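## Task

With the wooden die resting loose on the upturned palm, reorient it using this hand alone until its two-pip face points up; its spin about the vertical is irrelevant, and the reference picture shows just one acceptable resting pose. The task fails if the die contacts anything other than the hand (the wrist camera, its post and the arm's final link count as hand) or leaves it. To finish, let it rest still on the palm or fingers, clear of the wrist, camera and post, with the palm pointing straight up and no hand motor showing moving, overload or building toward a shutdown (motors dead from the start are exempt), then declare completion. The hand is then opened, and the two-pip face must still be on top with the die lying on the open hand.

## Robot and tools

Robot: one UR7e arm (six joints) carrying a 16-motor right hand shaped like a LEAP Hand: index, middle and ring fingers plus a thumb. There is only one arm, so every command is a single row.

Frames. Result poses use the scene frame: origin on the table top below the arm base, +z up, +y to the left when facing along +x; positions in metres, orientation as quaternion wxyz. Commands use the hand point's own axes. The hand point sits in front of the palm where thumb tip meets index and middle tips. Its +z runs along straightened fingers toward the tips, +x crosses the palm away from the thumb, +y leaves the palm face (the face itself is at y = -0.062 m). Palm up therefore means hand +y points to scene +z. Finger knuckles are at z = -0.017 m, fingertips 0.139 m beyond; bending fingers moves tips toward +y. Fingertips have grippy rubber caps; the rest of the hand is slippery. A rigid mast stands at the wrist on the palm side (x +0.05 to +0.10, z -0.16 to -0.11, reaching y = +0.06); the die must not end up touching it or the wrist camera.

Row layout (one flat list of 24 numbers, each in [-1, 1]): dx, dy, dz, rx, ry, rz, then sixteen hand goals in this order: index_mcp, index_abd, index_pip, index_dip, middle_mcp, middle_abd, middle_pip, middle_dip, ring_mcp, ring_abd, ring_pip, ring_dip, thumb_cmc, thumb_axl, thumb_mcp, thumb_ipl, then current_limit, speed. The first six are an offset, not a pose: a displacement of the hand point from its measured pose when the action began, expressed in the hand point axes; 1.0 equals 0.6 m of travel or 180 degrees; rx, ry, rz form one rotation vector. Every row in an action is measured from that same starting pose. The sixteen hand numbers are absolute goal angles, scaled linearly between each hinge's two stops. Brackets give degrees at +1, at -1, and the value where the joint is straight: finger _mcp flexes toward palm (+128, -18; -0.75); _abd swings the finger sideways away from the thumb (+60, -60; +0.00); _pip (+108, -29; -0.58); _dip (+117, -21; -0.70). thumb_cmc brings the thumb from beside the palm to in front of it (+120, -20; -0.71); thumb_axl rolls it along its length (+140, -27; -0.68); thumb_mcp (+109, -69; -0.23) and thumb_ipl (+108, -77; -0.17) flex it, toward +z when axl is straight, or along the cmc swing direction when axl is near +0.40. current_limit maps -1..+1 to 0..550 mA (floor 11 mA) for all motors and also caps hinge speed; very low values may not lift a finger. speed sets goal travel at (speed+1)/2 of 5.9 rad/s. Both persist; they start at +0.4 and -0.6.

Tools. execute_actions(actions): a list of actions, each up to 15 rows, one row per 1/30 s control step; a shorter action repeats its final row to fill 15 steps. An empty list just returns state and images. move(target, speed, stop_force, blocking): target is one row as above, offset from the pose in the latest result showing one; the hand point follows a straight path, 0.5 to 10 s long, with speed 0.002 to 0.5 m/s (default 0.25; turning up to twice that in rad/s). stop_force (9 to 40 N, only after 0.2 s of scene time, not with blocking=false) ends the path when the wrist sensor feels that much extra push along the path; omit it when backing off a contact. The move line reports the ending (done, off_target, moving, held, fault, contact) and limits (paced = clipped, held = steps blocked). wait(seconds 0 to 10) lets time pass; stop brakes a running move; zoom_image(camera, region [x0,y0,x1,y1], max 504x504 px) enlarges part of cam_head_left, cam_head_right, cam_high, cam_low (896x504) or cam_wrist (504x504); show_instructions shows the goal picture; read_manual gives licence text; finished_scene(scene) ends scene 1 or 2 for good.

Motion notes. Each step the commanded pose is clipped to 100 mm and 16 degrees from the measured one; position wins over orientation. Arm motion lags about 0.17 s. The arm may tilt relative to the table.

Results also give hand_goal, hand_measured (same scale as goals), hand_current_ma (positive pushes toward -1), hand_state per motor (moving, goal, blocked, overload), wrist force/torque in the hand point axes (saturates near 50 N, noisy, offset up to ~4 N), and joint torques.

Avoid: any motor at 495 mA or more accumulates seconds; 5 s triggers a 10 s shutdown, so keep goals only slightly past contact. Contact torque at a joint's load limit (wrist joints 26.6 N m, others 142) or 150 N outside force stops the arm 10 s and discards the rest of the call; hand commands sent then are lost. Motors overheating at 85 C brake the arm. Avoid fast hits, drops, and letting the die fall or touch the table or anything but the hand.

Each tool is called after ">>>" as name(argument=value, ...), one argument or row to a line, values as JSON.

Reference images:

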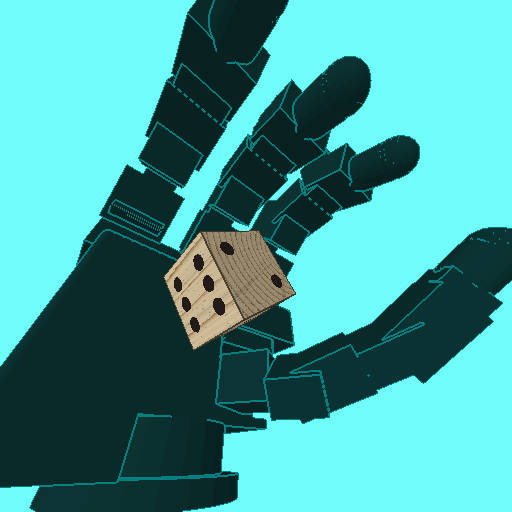

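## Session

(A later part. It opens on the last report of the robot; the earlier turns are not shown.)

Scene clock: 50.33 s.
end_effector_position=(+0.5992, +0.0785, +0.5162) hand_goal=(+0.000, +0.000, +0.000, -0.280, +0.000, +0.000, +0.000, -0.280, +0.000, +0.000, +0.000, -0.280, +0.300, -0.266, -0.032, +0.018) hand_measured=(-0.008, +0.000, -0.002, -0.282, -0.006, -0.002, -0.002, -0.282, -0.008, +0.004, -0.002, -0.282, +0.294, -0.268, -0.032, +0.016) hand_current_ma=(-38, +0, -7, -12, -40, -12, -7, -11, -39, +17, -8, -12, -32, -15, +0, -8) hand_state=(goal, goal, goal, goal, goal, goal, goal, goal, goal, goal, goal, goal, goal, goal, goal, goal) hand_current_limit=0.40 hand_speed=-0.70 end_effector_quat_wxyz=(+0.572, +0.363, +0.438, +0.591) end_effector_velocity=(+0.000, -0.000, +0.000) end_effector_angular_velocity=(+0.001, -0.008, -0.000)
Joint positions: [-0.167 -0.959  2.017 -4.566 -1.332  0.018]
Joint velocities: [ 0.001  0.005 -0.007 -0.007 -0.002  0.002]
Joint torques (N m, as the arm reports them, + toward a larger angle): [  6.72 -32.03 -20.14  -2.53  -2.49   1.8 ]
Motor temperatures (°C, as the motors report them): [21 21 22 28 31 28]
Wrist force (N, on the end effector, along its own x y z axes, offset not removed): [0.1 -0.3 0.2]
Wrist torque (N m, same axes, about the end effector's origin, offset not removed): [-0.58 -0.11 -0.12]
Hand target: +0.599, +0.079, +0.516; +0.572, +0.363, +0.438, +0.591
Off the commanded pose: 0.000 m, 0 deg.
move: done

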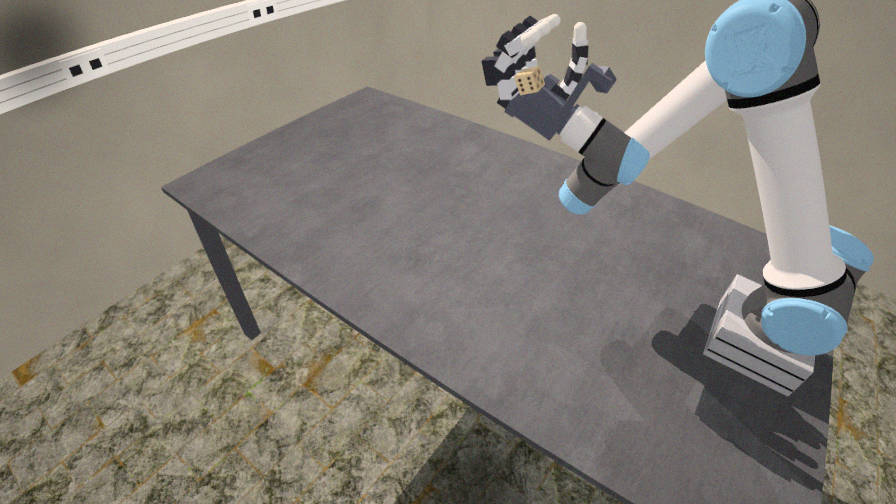

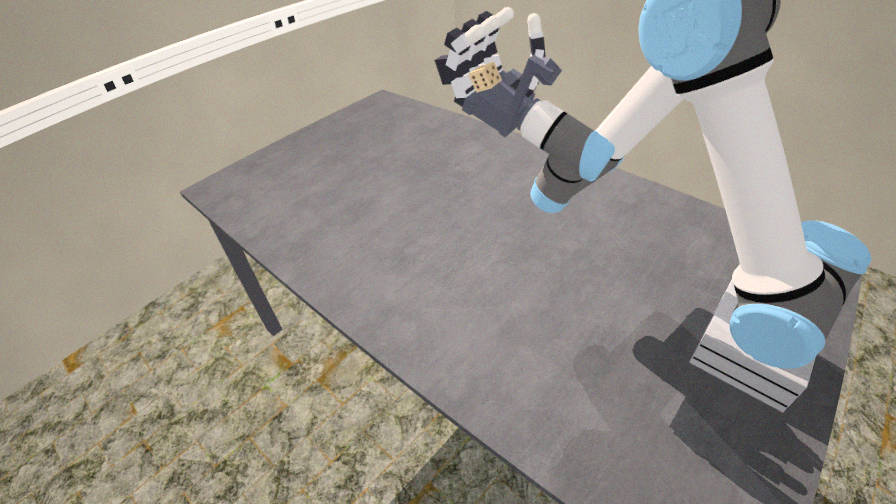

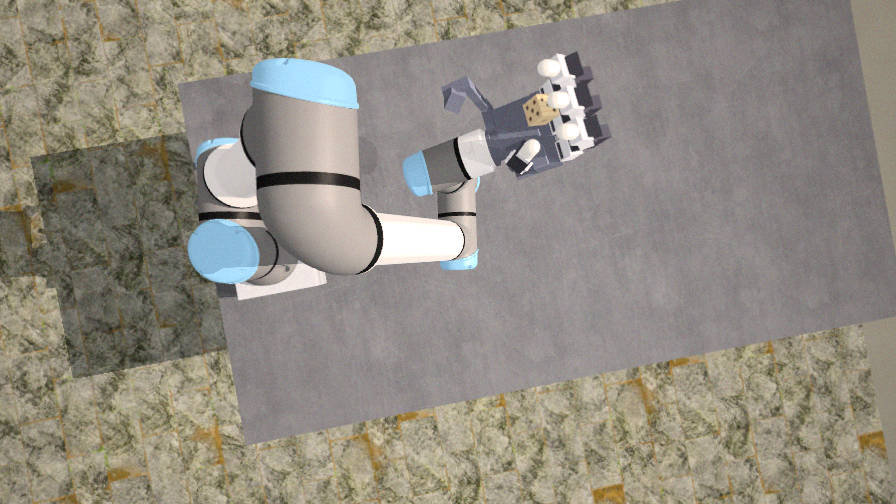

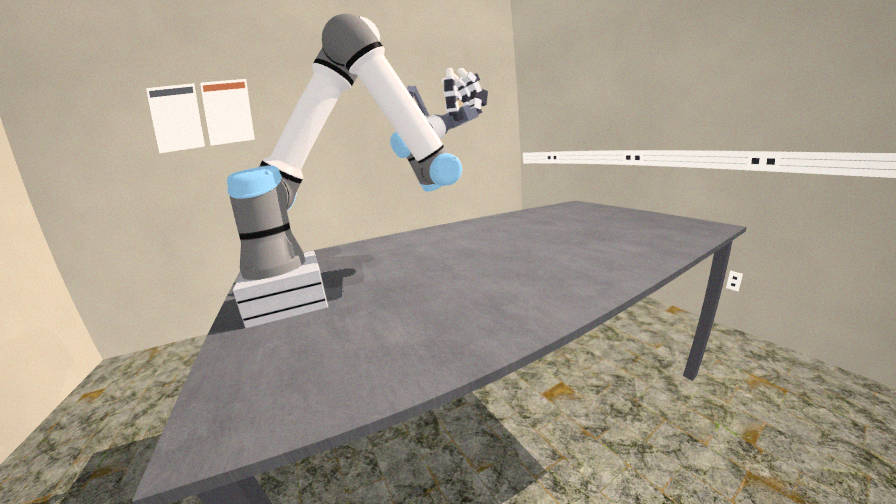

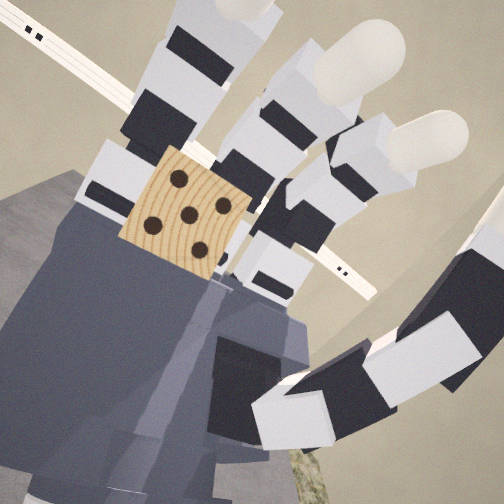

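>>> move(
  target=[0,0,0,-0.08,0,0,0.3,0,-0.3,-0.5,0.3,0,-0.3,-0.5,0.3,0,-0.3,-0.5,0.3,-0.266,-0.032,0.018,0.4,-0.7],
  speed=0.08,
)

>>> zoom_image(
  camera="cam_high",
  region=[430, 40, 680, 200],
)

>>> zoom_image(
  camera="cam_head_left",
  region=[450, 20, 650, 150],
)

Scene clock: 55.97 s.
end_effector_position=(+0.5992, +0.0785, +0.5162) hand_goal=(+0.300, +0.000, -0.300, -0.500, +0.300, +0.000, -0.300, -0.500, +0.300, +0.000, -0.300, -0.500, +0.300, -0.266, -0.032, +0.018) hand_measured=(+0.302, +0.000, -0.294, -0.496, +0.132, -0.004, -0.296, -0.496, +0.140, +0.008, -0.296, -0.496, +0.294, -0.268, -0.032, +0.016) hand_current_ma=(+10, +0, +30, +19, -385, -24, +23, +17, -385, +36, +24, +18, -30, -12, +0, -8) hand_state=(goal, goal, goal, goal, blocked, goal, goal, goal, blocked, goal, goal, goal, goal, goal, goal, goal) hand_current_limit=0.40 hand_speed=-0.70 end_effector_quat_wxyz=(+0.613, +0.289, +0.361, +0.641) end_effector_velocity=(+0.000, -0.001, -0.000) end_effector_angular_velocity=(+0.002, -0.008, -0.002)
Joint positions: [-0.149 -0.807  1.807 -4.762 -1.359  0.067]
Joint velocities: [ 0.     0.005 -0.008 -0.005 -0.004  0.001]
Joint torques (N m, as the arm reports them, + toward a larger angle): [  7.7  -34.51 -16.25  -2.31  -1.99   2.01]
Motor temperatures (°C, as the motors report them): [21 21 22 28 31 28]
Wrist force (N, on the end effector, along its own x y z axes, offset not removed): [-0.7 -2.0 0.2]
Wrist torque (N m, same axes, about the end effector's origin, offset not removed): [-0.65 0.13 -0.29]
Hand target: +0.599, +0.079, +0.516; +0.613, +0.288, +0.360, +0.641
Off the commanded pose: 0.000 m, 0 deg.
move: done

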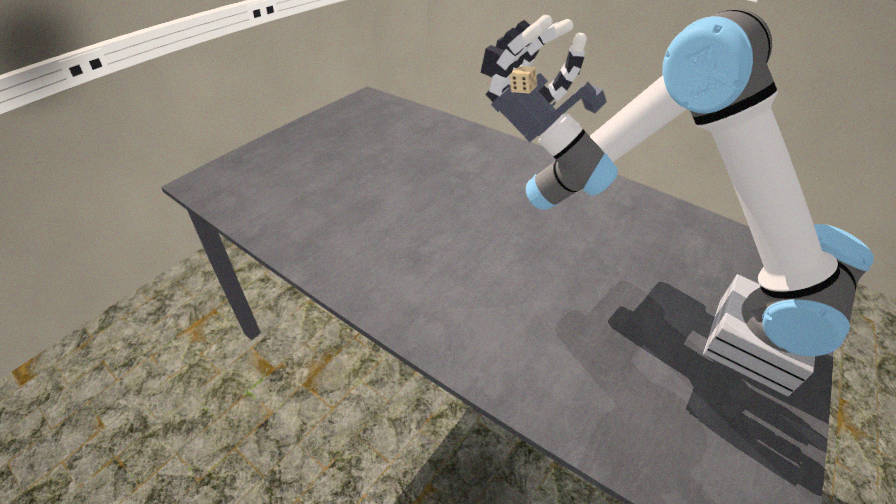

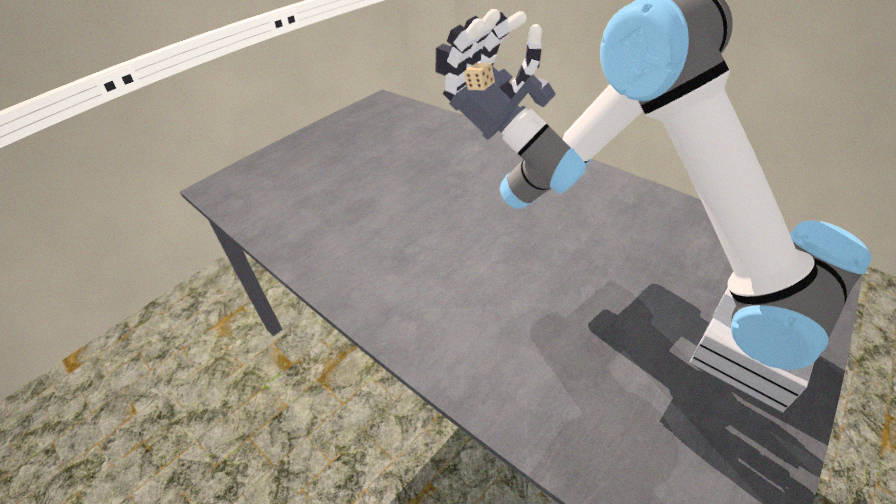

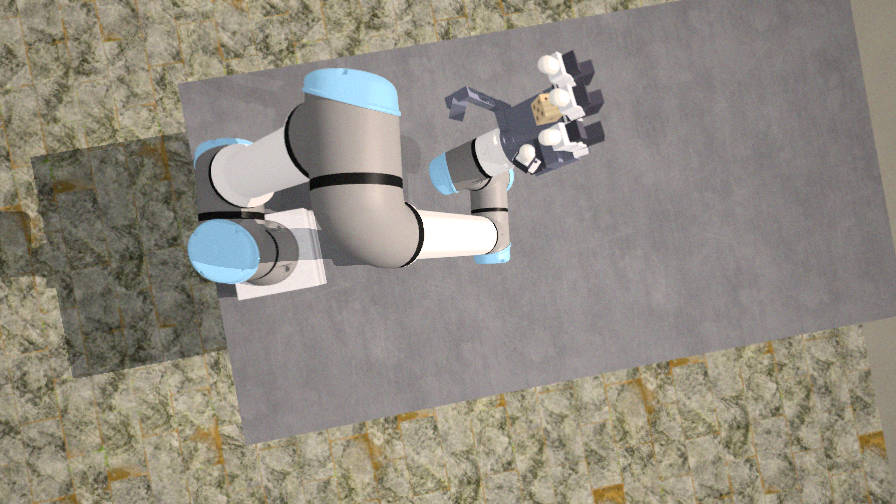

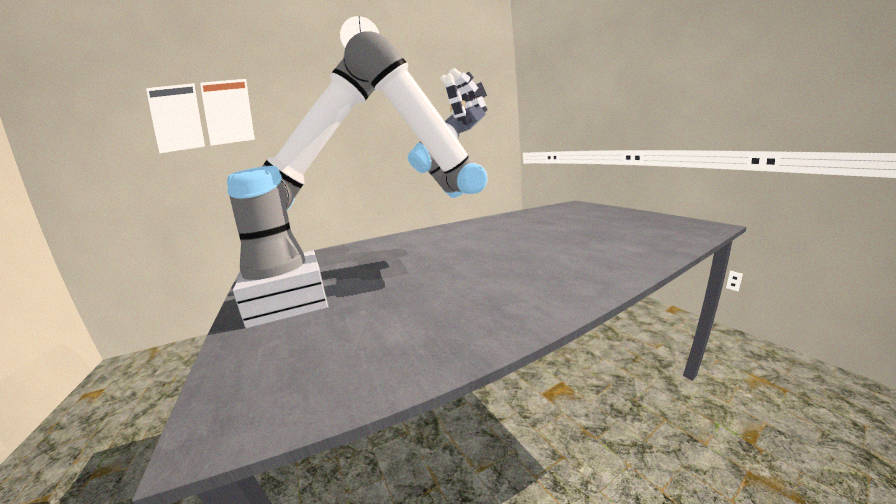

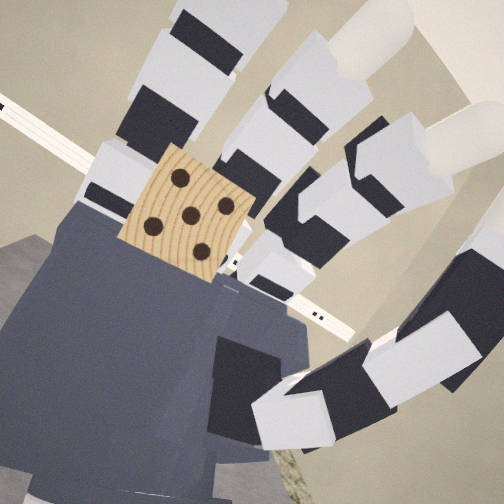

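Region (430, 40, 680, 200) of cam_high's 896x504 image, scaled by 2.016, with more detail than that image has; it fills the top 323 rows of this view, and the rest is white.

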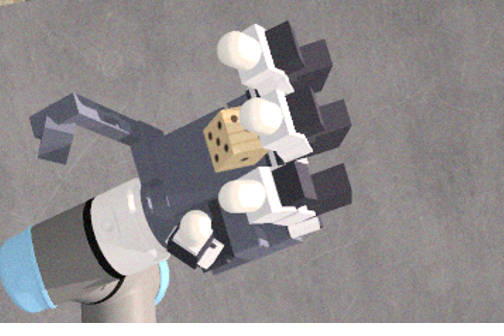

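Region (450, 20, 650, 150) of cam_head_left's 896x504 image, scaled by 2.520, with more detail than that image has; it fills the top 328 rows of this view, and the rest is white.

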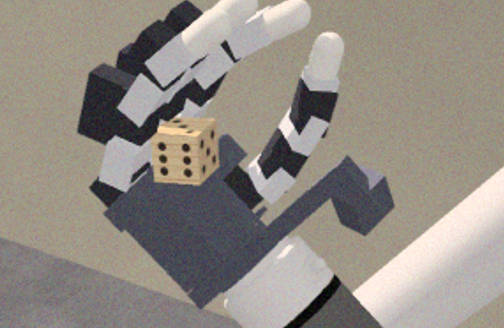

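>>> move(
  target=[0,0,0,0.18,0,0,-0.75,0,-0.2,-0.2,-0.75,0,-0.2,-0.2,-0.75,0,-0.2,-0.2,0.1,-0.266,-0.032,0.018,0.4,-0.7],
  speed=0.1,
)

>>> move(
  target=[0,0,0,0.08,0,0,-0.9,0,-0.2,-0.2,-0.9,0,-0.2,-0.2,-0.9,0,-0.2,-0.2,0.1,-0.266,-0.032,0.018,0.4,-0.7],
  speed=0.05,
)

>>> zoom_image(
  camera="cam_high",
  region=[430, 40, 680, 200],
)

>>> zoom_image(
  camera="cam_head_left",
  region=[450, 0, 650, 130],
)

Scene clock: 64.03 s.
end_effector_position=(+0.5992, +0.0785, +0.5162) hand_goal=(-0.750, +0.000, -0.200, -0.200, -0.750, +0.000, -0.200, -0.200, -0.750, +0.000, -0.200, -0.200, +0.100, -0.266, -0.032, +0.018) hand_measured=(-0.760, +0.000, -0.200, -0.202, -0.758, -0.002, -0.202, -0.202, -0.760, +0.004, -0.202, -0.202, +0.098, -0.268, -0.032, +0.016) hand_current_ma=(-52, +0, -4, -12, -50, -12, -6, -12, -52, +17, -5, -12, -11, -11, -1, -8) hand_state=(goal, goal, goal, goal, goal, goal, goal, goal, goal, goal, goal, goal, goal, goal, goal, goal) hand_current_limit=0.40 hand_speed=-0.70 end_effector_quat_wxyz=(+0.508, +0.448, +0.525, +0.515) end_effector_velocity=(+0.000, -0.001, +0.000) end_effector_angular_velocity=(-0.001, +0.011, -0.002)
Joint positions: [-0.18  -1.201  2.208 -4.192 -1.325 -0.058]
Joint velocities: [-0.001 -0.01   0.004  0.017 -0.001 -0.003]
Joint torques (N m, as the arm reports them, + toward a larger angle): [ -8.65 -35.58 -11.08  -1.36  -1.94  -1.99]
Motor temperatures (°C, as the motors report them): [21 21 22 28 31 28]
Wrist force (N, on the end effector, along its own x y z axes, offset not removed): [0.2 -2.0 -3.3]
Wrist torque (N m, same axes, about the end effector's origin, offset not removed): [-0.09 -0.02 -0.10]
Hand target: +0.599, +0.079, +0.516; +0.508, +0.448, +0.525, +0.515
Off the commanded pose: 0.000 m, 0 deg.
move: done

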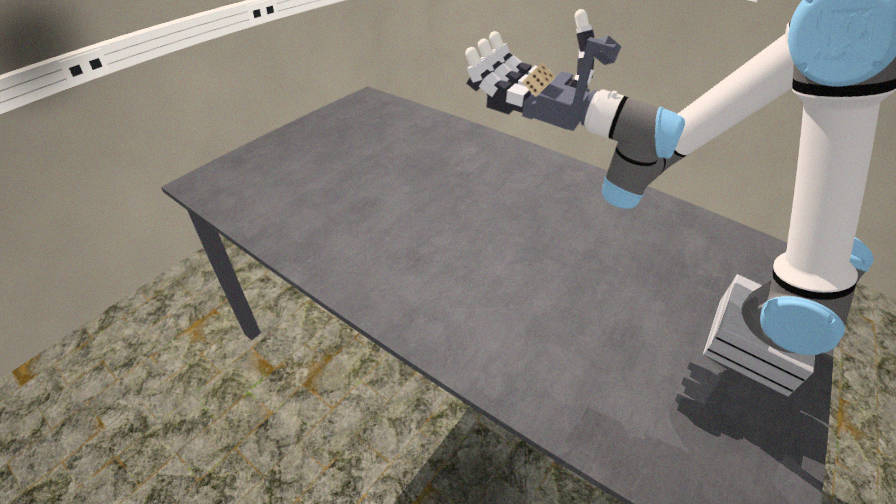

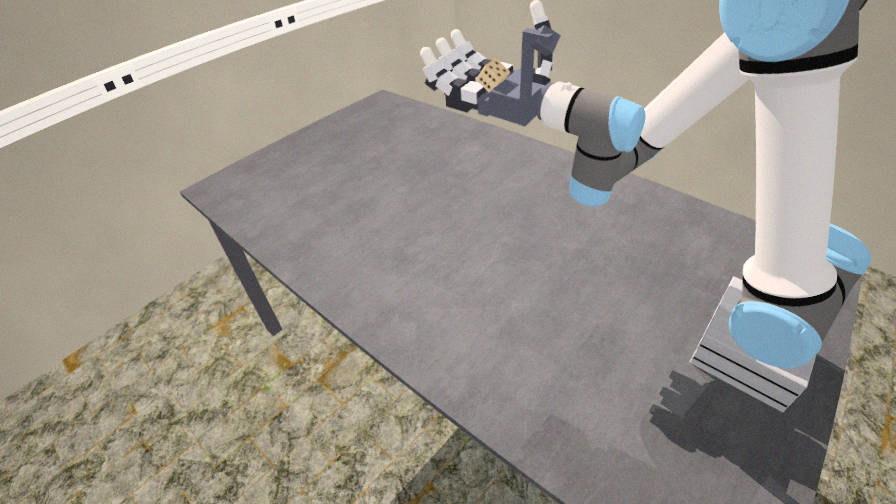

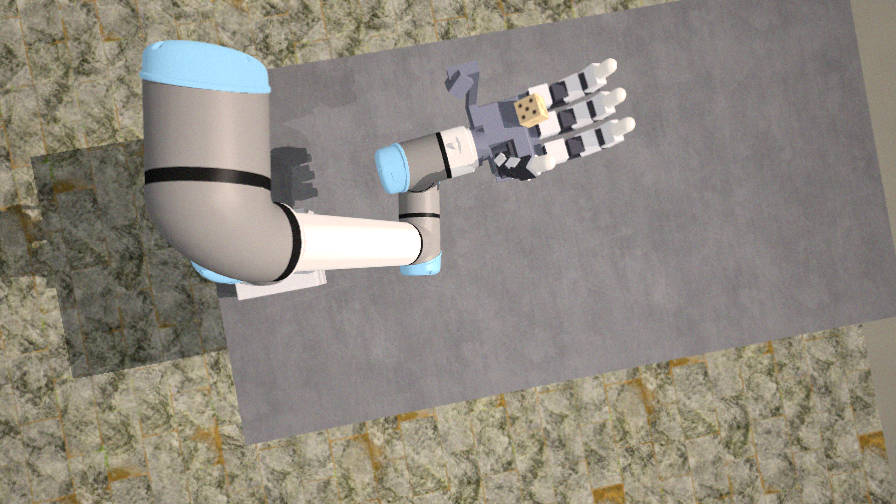

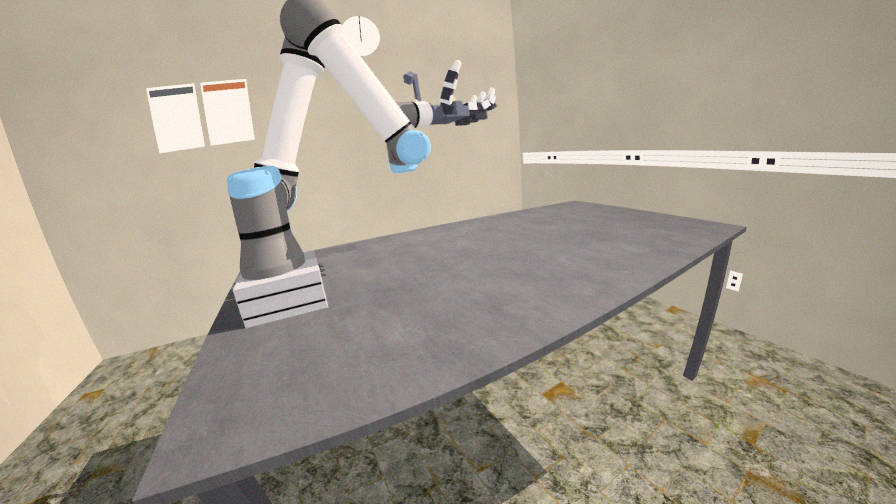

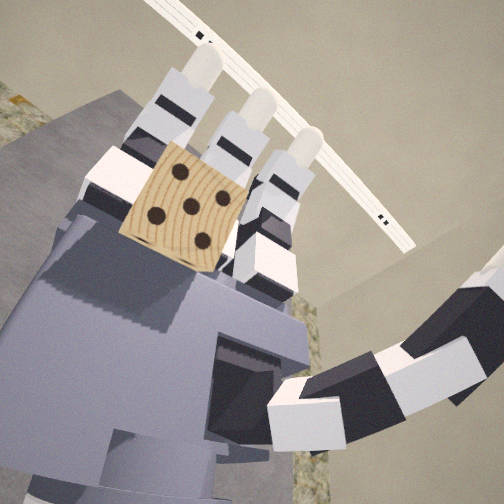

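Scene clock: 66.83 s.
end_effector_position=(+0.5992, +0.0785, +0.5161) hand_goal=(-0.900, +0.000, -0.200, -0.200, -0.900, +0.000, -0.200, -0.200, -0.900, +0.000, -0.200, -0.200, +0.100, -0.266, -0.032, +0.018) hand_measured=(-0.910, +0.000, -0.200, -0.202, -0.908, -0.002, -0.202, -0.202, -0.910, +0.004, -0.202, -0.202, +0.098, -0.268, -0.032, +0.016) hand_current_ma=(-53, +0, -4, -12, -50, -12, -6, -12, -52, +17, -5, -12, -11, -11, -1, -8) hand_state=(goal, goal, goal, goal, goal, goal, goal, goal, goal, goal, goal, goal, goal, goal, goal, goal) hand_current_limit=0.40 hand_speed=-0.70 end_effector_quat_wxyz=(+0.449, +0.507, +0.586, +0.445) end_effector_velocity=(+0.000, +0.000, +0.000) end_effector_angular_velocity=(-0.001, +0.008, -0.000)
Joint positions: [-0.181 -1.424  2.275 -3.779 -1.346 -0.118]
Joint velocities: [ 0.001 -0.008  0.     0.016 -0.001 -0.002]
Joint torques (N m, as the arm reports them, + toward a larger angle): [  7.33 -31.37 -11.56  -1.03  -1.73  -1.45]
Motor temperatures (°C, as the motors report them): [21 21 22 28 31 28]
Wrist force (N, on the end effector, along its own x y z axes, offset not removed): [-1.1 -1.2 0.0]
Wrist torque (N m, same axes, about the end effector's origin, offset not removed): [-0.34 0.07 -0.19]
Hand target: +0.599, +0.079, +0.516; +0.448, +0.508, +0.586, +0.445
Off the commanded pose: 0.000 m, 0 deg.
move: done

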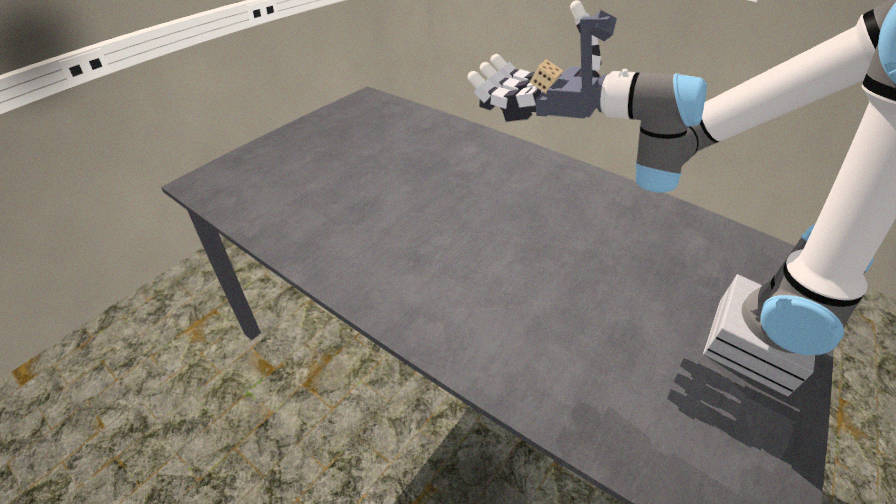

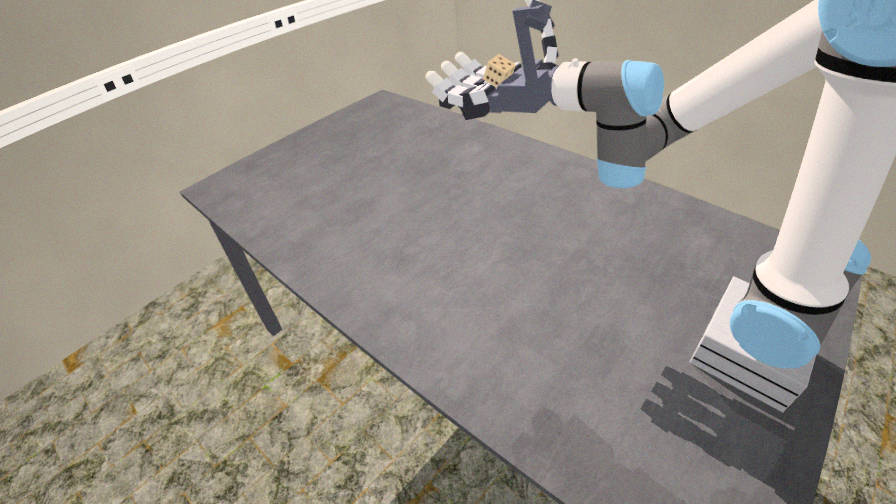

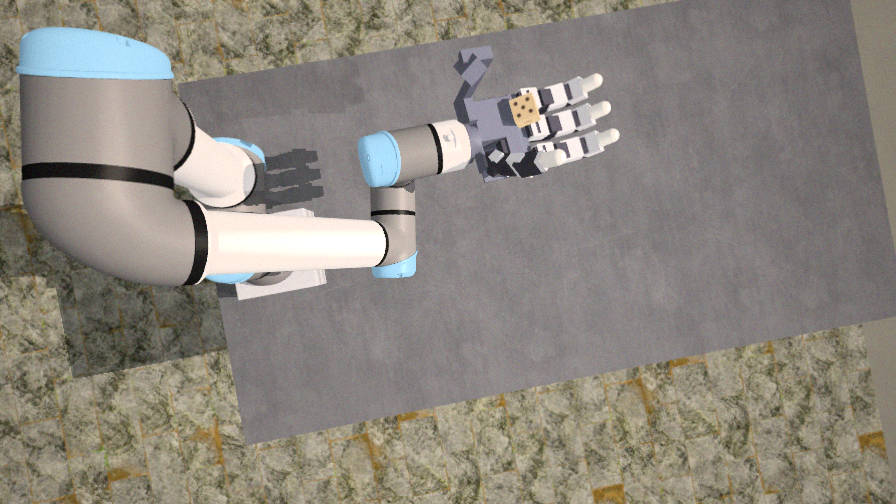

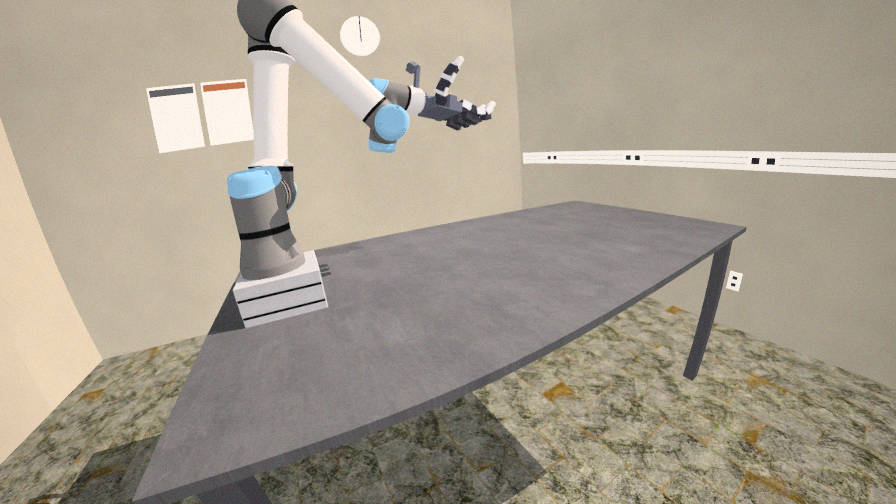

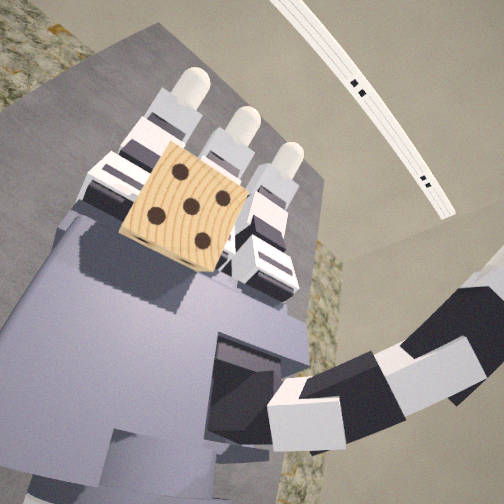

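Region (430, 40, 680, 200) of cam_high's 896x504 image, scaled by 2.016, with more detail than that image has; it fills the top 323 rows of this view, and the rest is white.

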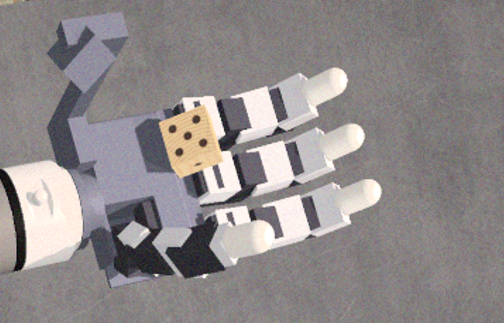

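Region (450, 0, 650, 130) of cam_head_left's 896x504 image, scaled by 2.520, with more detail than that image has; it fills the top 328 rows of this view, and the rest is white.

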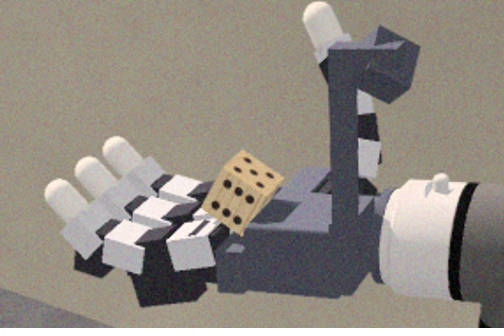

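>>> move(
  target=[0,0,0,0.1,0,0,-0.8,0,0.0,-0.1,-0.8,0,0.0,-0.1,-0.8,0,0.0,-0.1,0.1,-0.266,-0.032,0.018,0.4,-0.7],
  speed=0.04,
)

>>> zoom_image(
  camera="cam_high",
  region=[430, 40, 680, 200],
)

>>> zoom_image(
  camera="cam_head_left",
  region=[450, 0, 650, 130],
)

Scene clock: 74.50 s.
end_effector_position=(+0.5991, +0.0785, +0.5161) hand_goal=(-0.800, +0.000, +0.000, -0.100, -0.800, +0.000, +0.000, -0.100, -0.800, +0.000, +0.000, -0.100, +0.100, -0.266, -0.032, +0.018) hand_measured=(-0.824, +0.000, -0.008, -0.104, -0.822, -0.002, -0.008, -0.102, -0.824, +0.004, -0.010, -0.104, +0.098, -0.268, -0.032, +0.018) hand_current_ma=(-128, +0, -43, -18, -122, -12, -43, -17, -129, +16, -46, -18, -11, -11, +3, -8) hand_state=(blocked, goal, goal, goal, blocked, goal, goal, goal, blocked, goal, goal, goal, goal, goal, goal, goal) hand_current_limit=0.40 hand_speed=-0.70 end_effector_quat_wxyz=(+0.364, +0.571, +0.648, +0.349) end_effector_velocity=(+0.000, -0.000, +0.000) end_effector_angular_velocity=(-0.000, +0.009, -0.001)
Joint positions: [-0.166 -1.66   2.226 -3.179 -1.406 -0.175]
Joint velocities: [-0.001 -0.006 -0.004  0.019 -0.001 -0.001]
Joint torques (N m, as the arm reports them, + toward a larger angle): [  7.64 -25.85 -26.46  -2.27  -2.13  -2.22]
Motor temperatures (°C, as the motors report them): [21 21 22 28 31 28]
Wrist force (N, on the end effector, along its own x y z axes, offset not removed): [1.5 -1.0 -1.5]
Wrist torque (N m, same axes, about the end effector's origin, offset not removed): [-0.22 -0.34 -0.16]
Hand target: +0.599, +0.079, +0.516; +0.364, +0.571, +0.648, +0.348
Off the commanded pose: 0.000 m, 0 deg.
move: done

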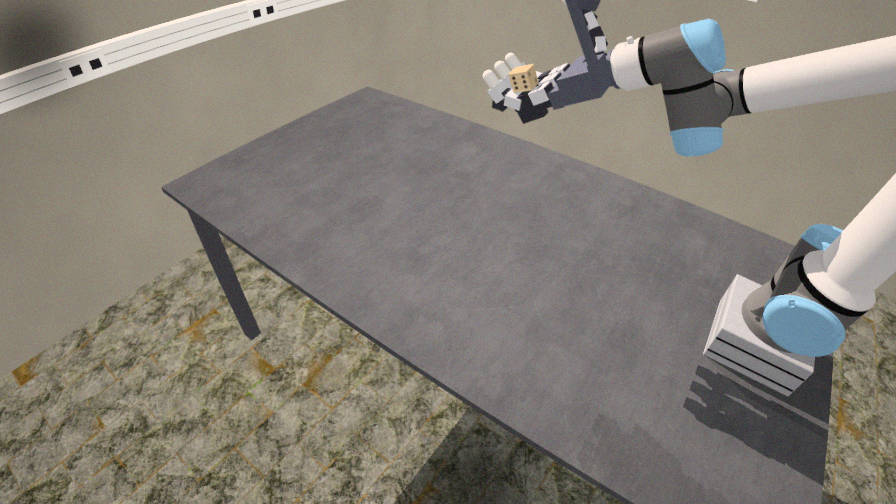

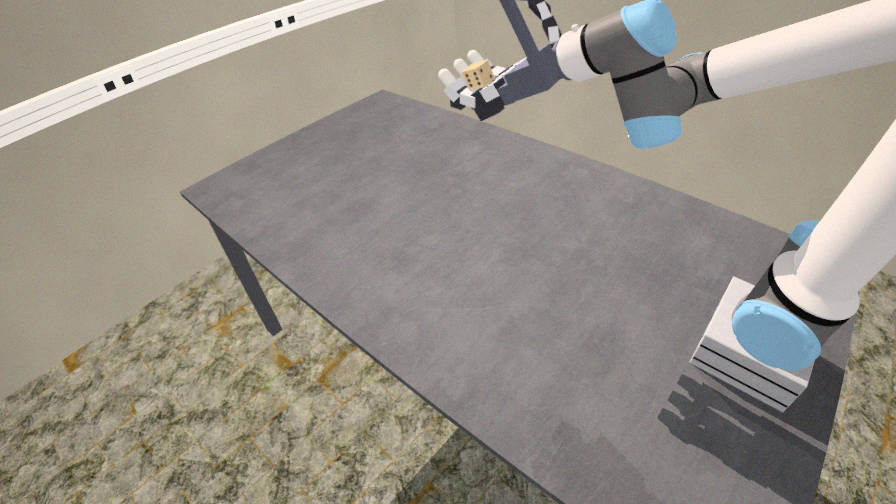

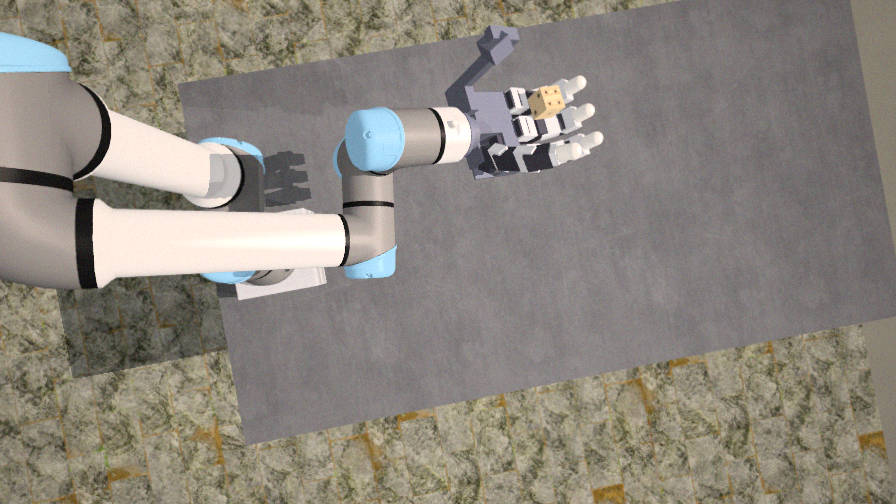

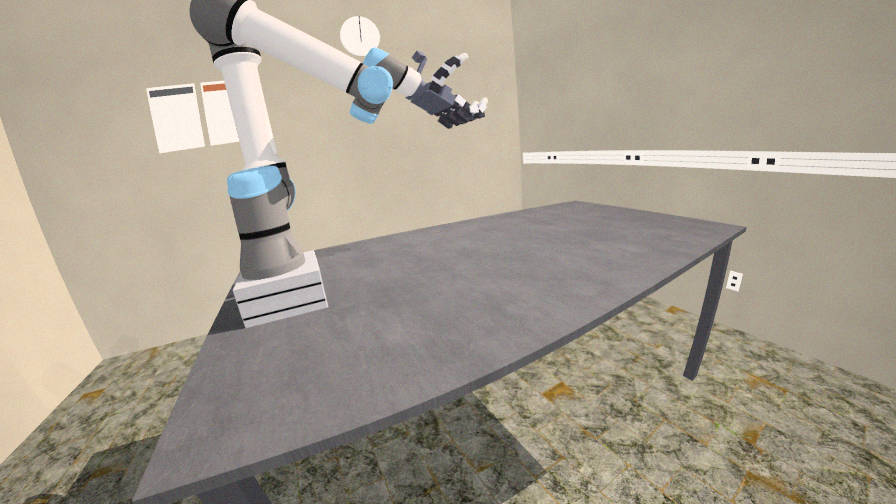

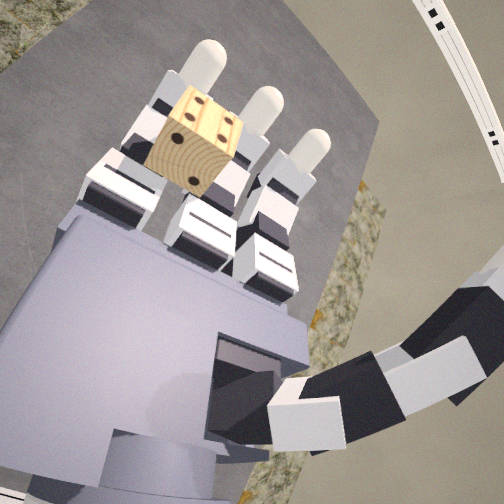

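Region (430, 40, 680, 200) of cam_high's 896x504 image, scaled by 2.016, with more detail than that image has; it fills the top 323 rows of this view, and the rest is white.

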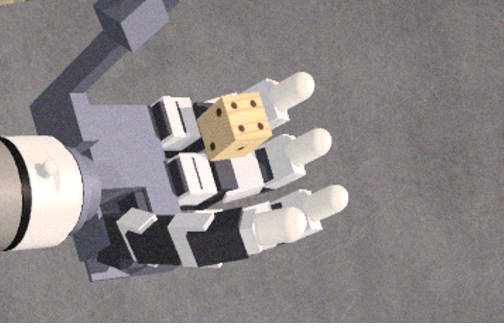

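Region (450, 0, 650, 130) of cam_head_left's 896x504 image, scaled by 2.520, with more detail than that image has; it fills the top 328 rows of this view, and the rest is white.

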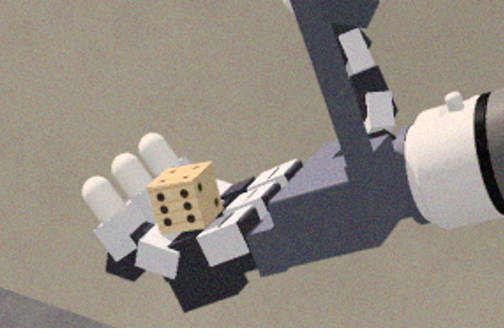

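>>> move(
  target=[0,0,0,-0.12,0,0,-0.75,0,-0.5,0.0,-0.75,0,-0.5,0.0,-0.75,0,-0.5,0.0,0.1,-0.266,-0.032,0.018,0.4,-0.8],
  speed=0.04,
)

>>> zoom_image(
  camera="cam_high",
  region=[430, 40, 680, 200],
)

>>> zoom_image(
  camera="cam_head_left",
  region=[430, 0, 630, 130],
)

Scene clock: 87.57 s.
end_effector_position=(+0.5992, +0.0785, +0.5161) hand_goal=(-0.750, +0.000, -0.500, +0.000, -0.750, +0.000, -0.500, +0.000, -0.750, +0.000, -0.500, +0.000, +0.100, -0.266, -0.032, +0.018) hand_measured=(-0.774, +0.000, -0.500, -0.004, -0.774, -0.002, -0.500, -0.004, -0.776, +0.004, -0.500, -0.004, +0.098, -0.268, -0.032, +0.018) hand_current_ma=(-128, +0, -2, -19, -136, -12, -4, -18, -139, +16, -5, -19, -11, -11, +3, -8) hand_state=(blocked, goal, goal, goal, blocked, goal, goal, goal, blocked, goal, goal, goal, goal, goal, goal, goal) hand_current_limit=0.40 hand_speed=-0.80 end_effector_quat_wxyz=(+0.464, +0.493, +0.571, +0.464) end_effector_velocity=(+0.000, +0.001, -0.001) end_effector_angular_velocity=(+0.001, -0.009, +0.002)
Joint positions: [-0.182 -1.368  2.267 -3.891 -1.338 -0.104]
Joint velocities: [ 0.002  0.01  -0.002 -0.017  0.     0.002]
Joint torques (N m, as the arm reports them, + toward a larger angle): [ -7.17 -18.04 -23.84  -4.57   1.89   1.71]
Motor temperatures (°C, as the motors report them): [21 21 22 28 31 28]
Wrist force (N, on the end effector, along its own x y z axes, offset not removed): [1.5 -2.9 0.2]
Wrist torque (N m, same axes, about the end effector's origin, offset not removed): [-0.53 -0.24 0.08]
Hand target: +0.599, +0.079, +0.516; +0.464, +0.493, +0.571, +0.464
Off the commanded pose: 0.000 m, 0 deg.
move: done

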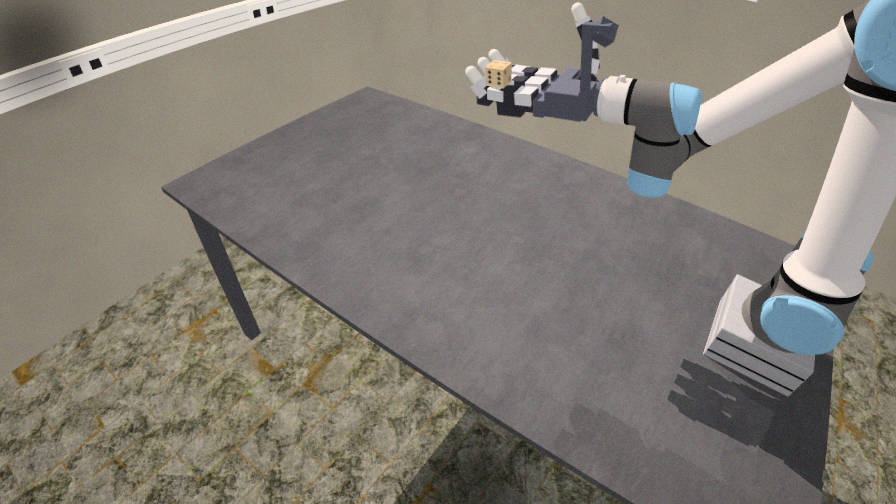

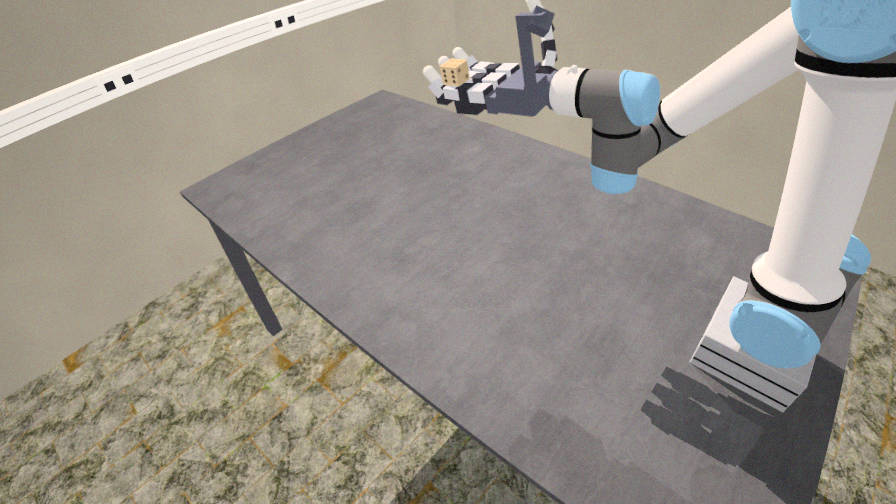

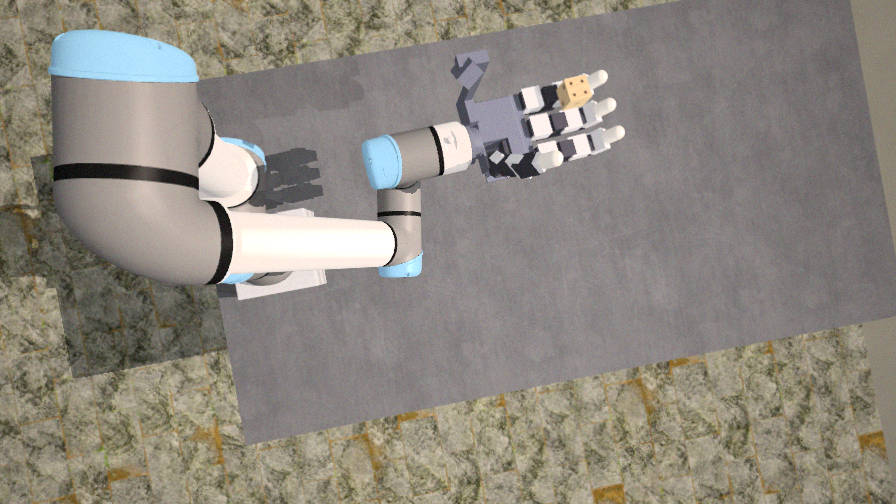

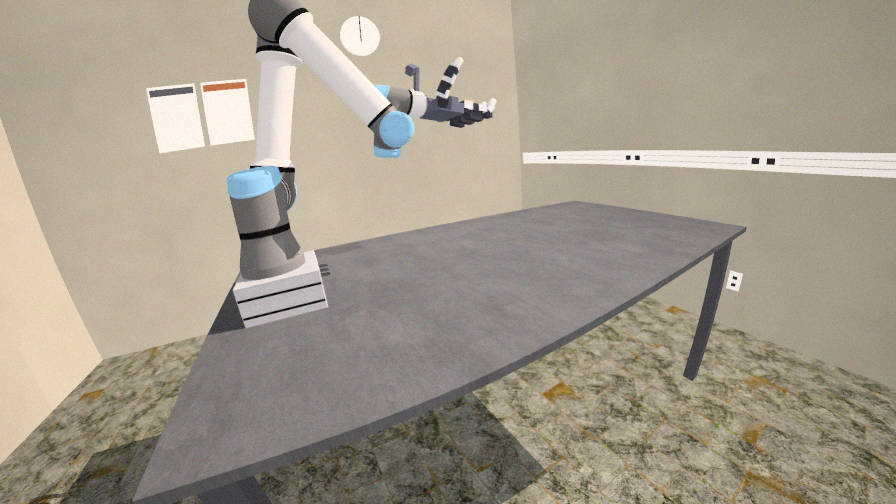

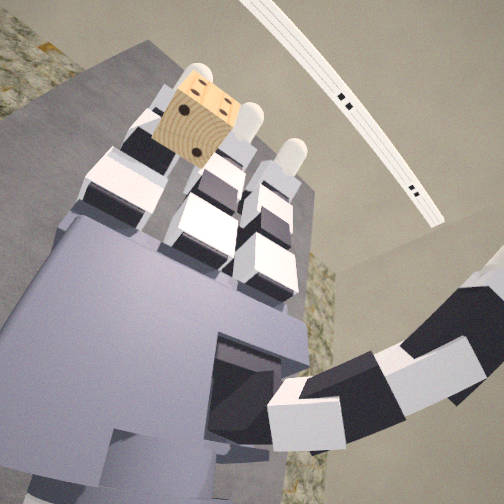

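Region (430, 40, 680, 200) of cam_high's 896x504 image, scaled by 2.016, with more detail than that image has; it fills the top 323 rows of this view, and the rest is white.

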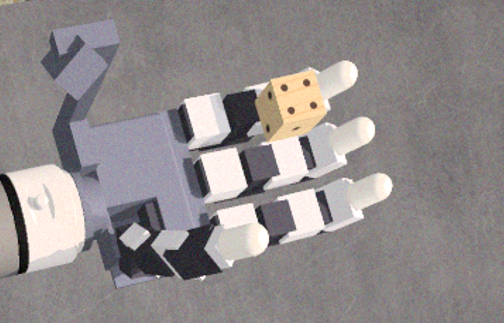

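Region (430, 0, 630, 130) of cam_head_left's 896x504 image, scaled by 2.520, with more detail than that image has; it fills the top 328 rows of this view, and the rest is white.

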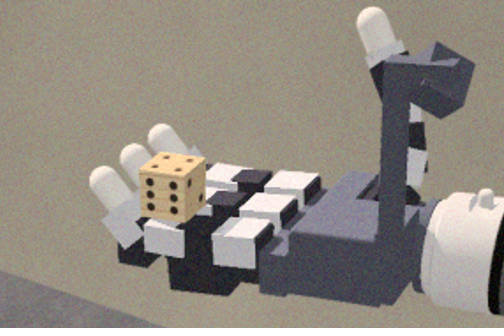

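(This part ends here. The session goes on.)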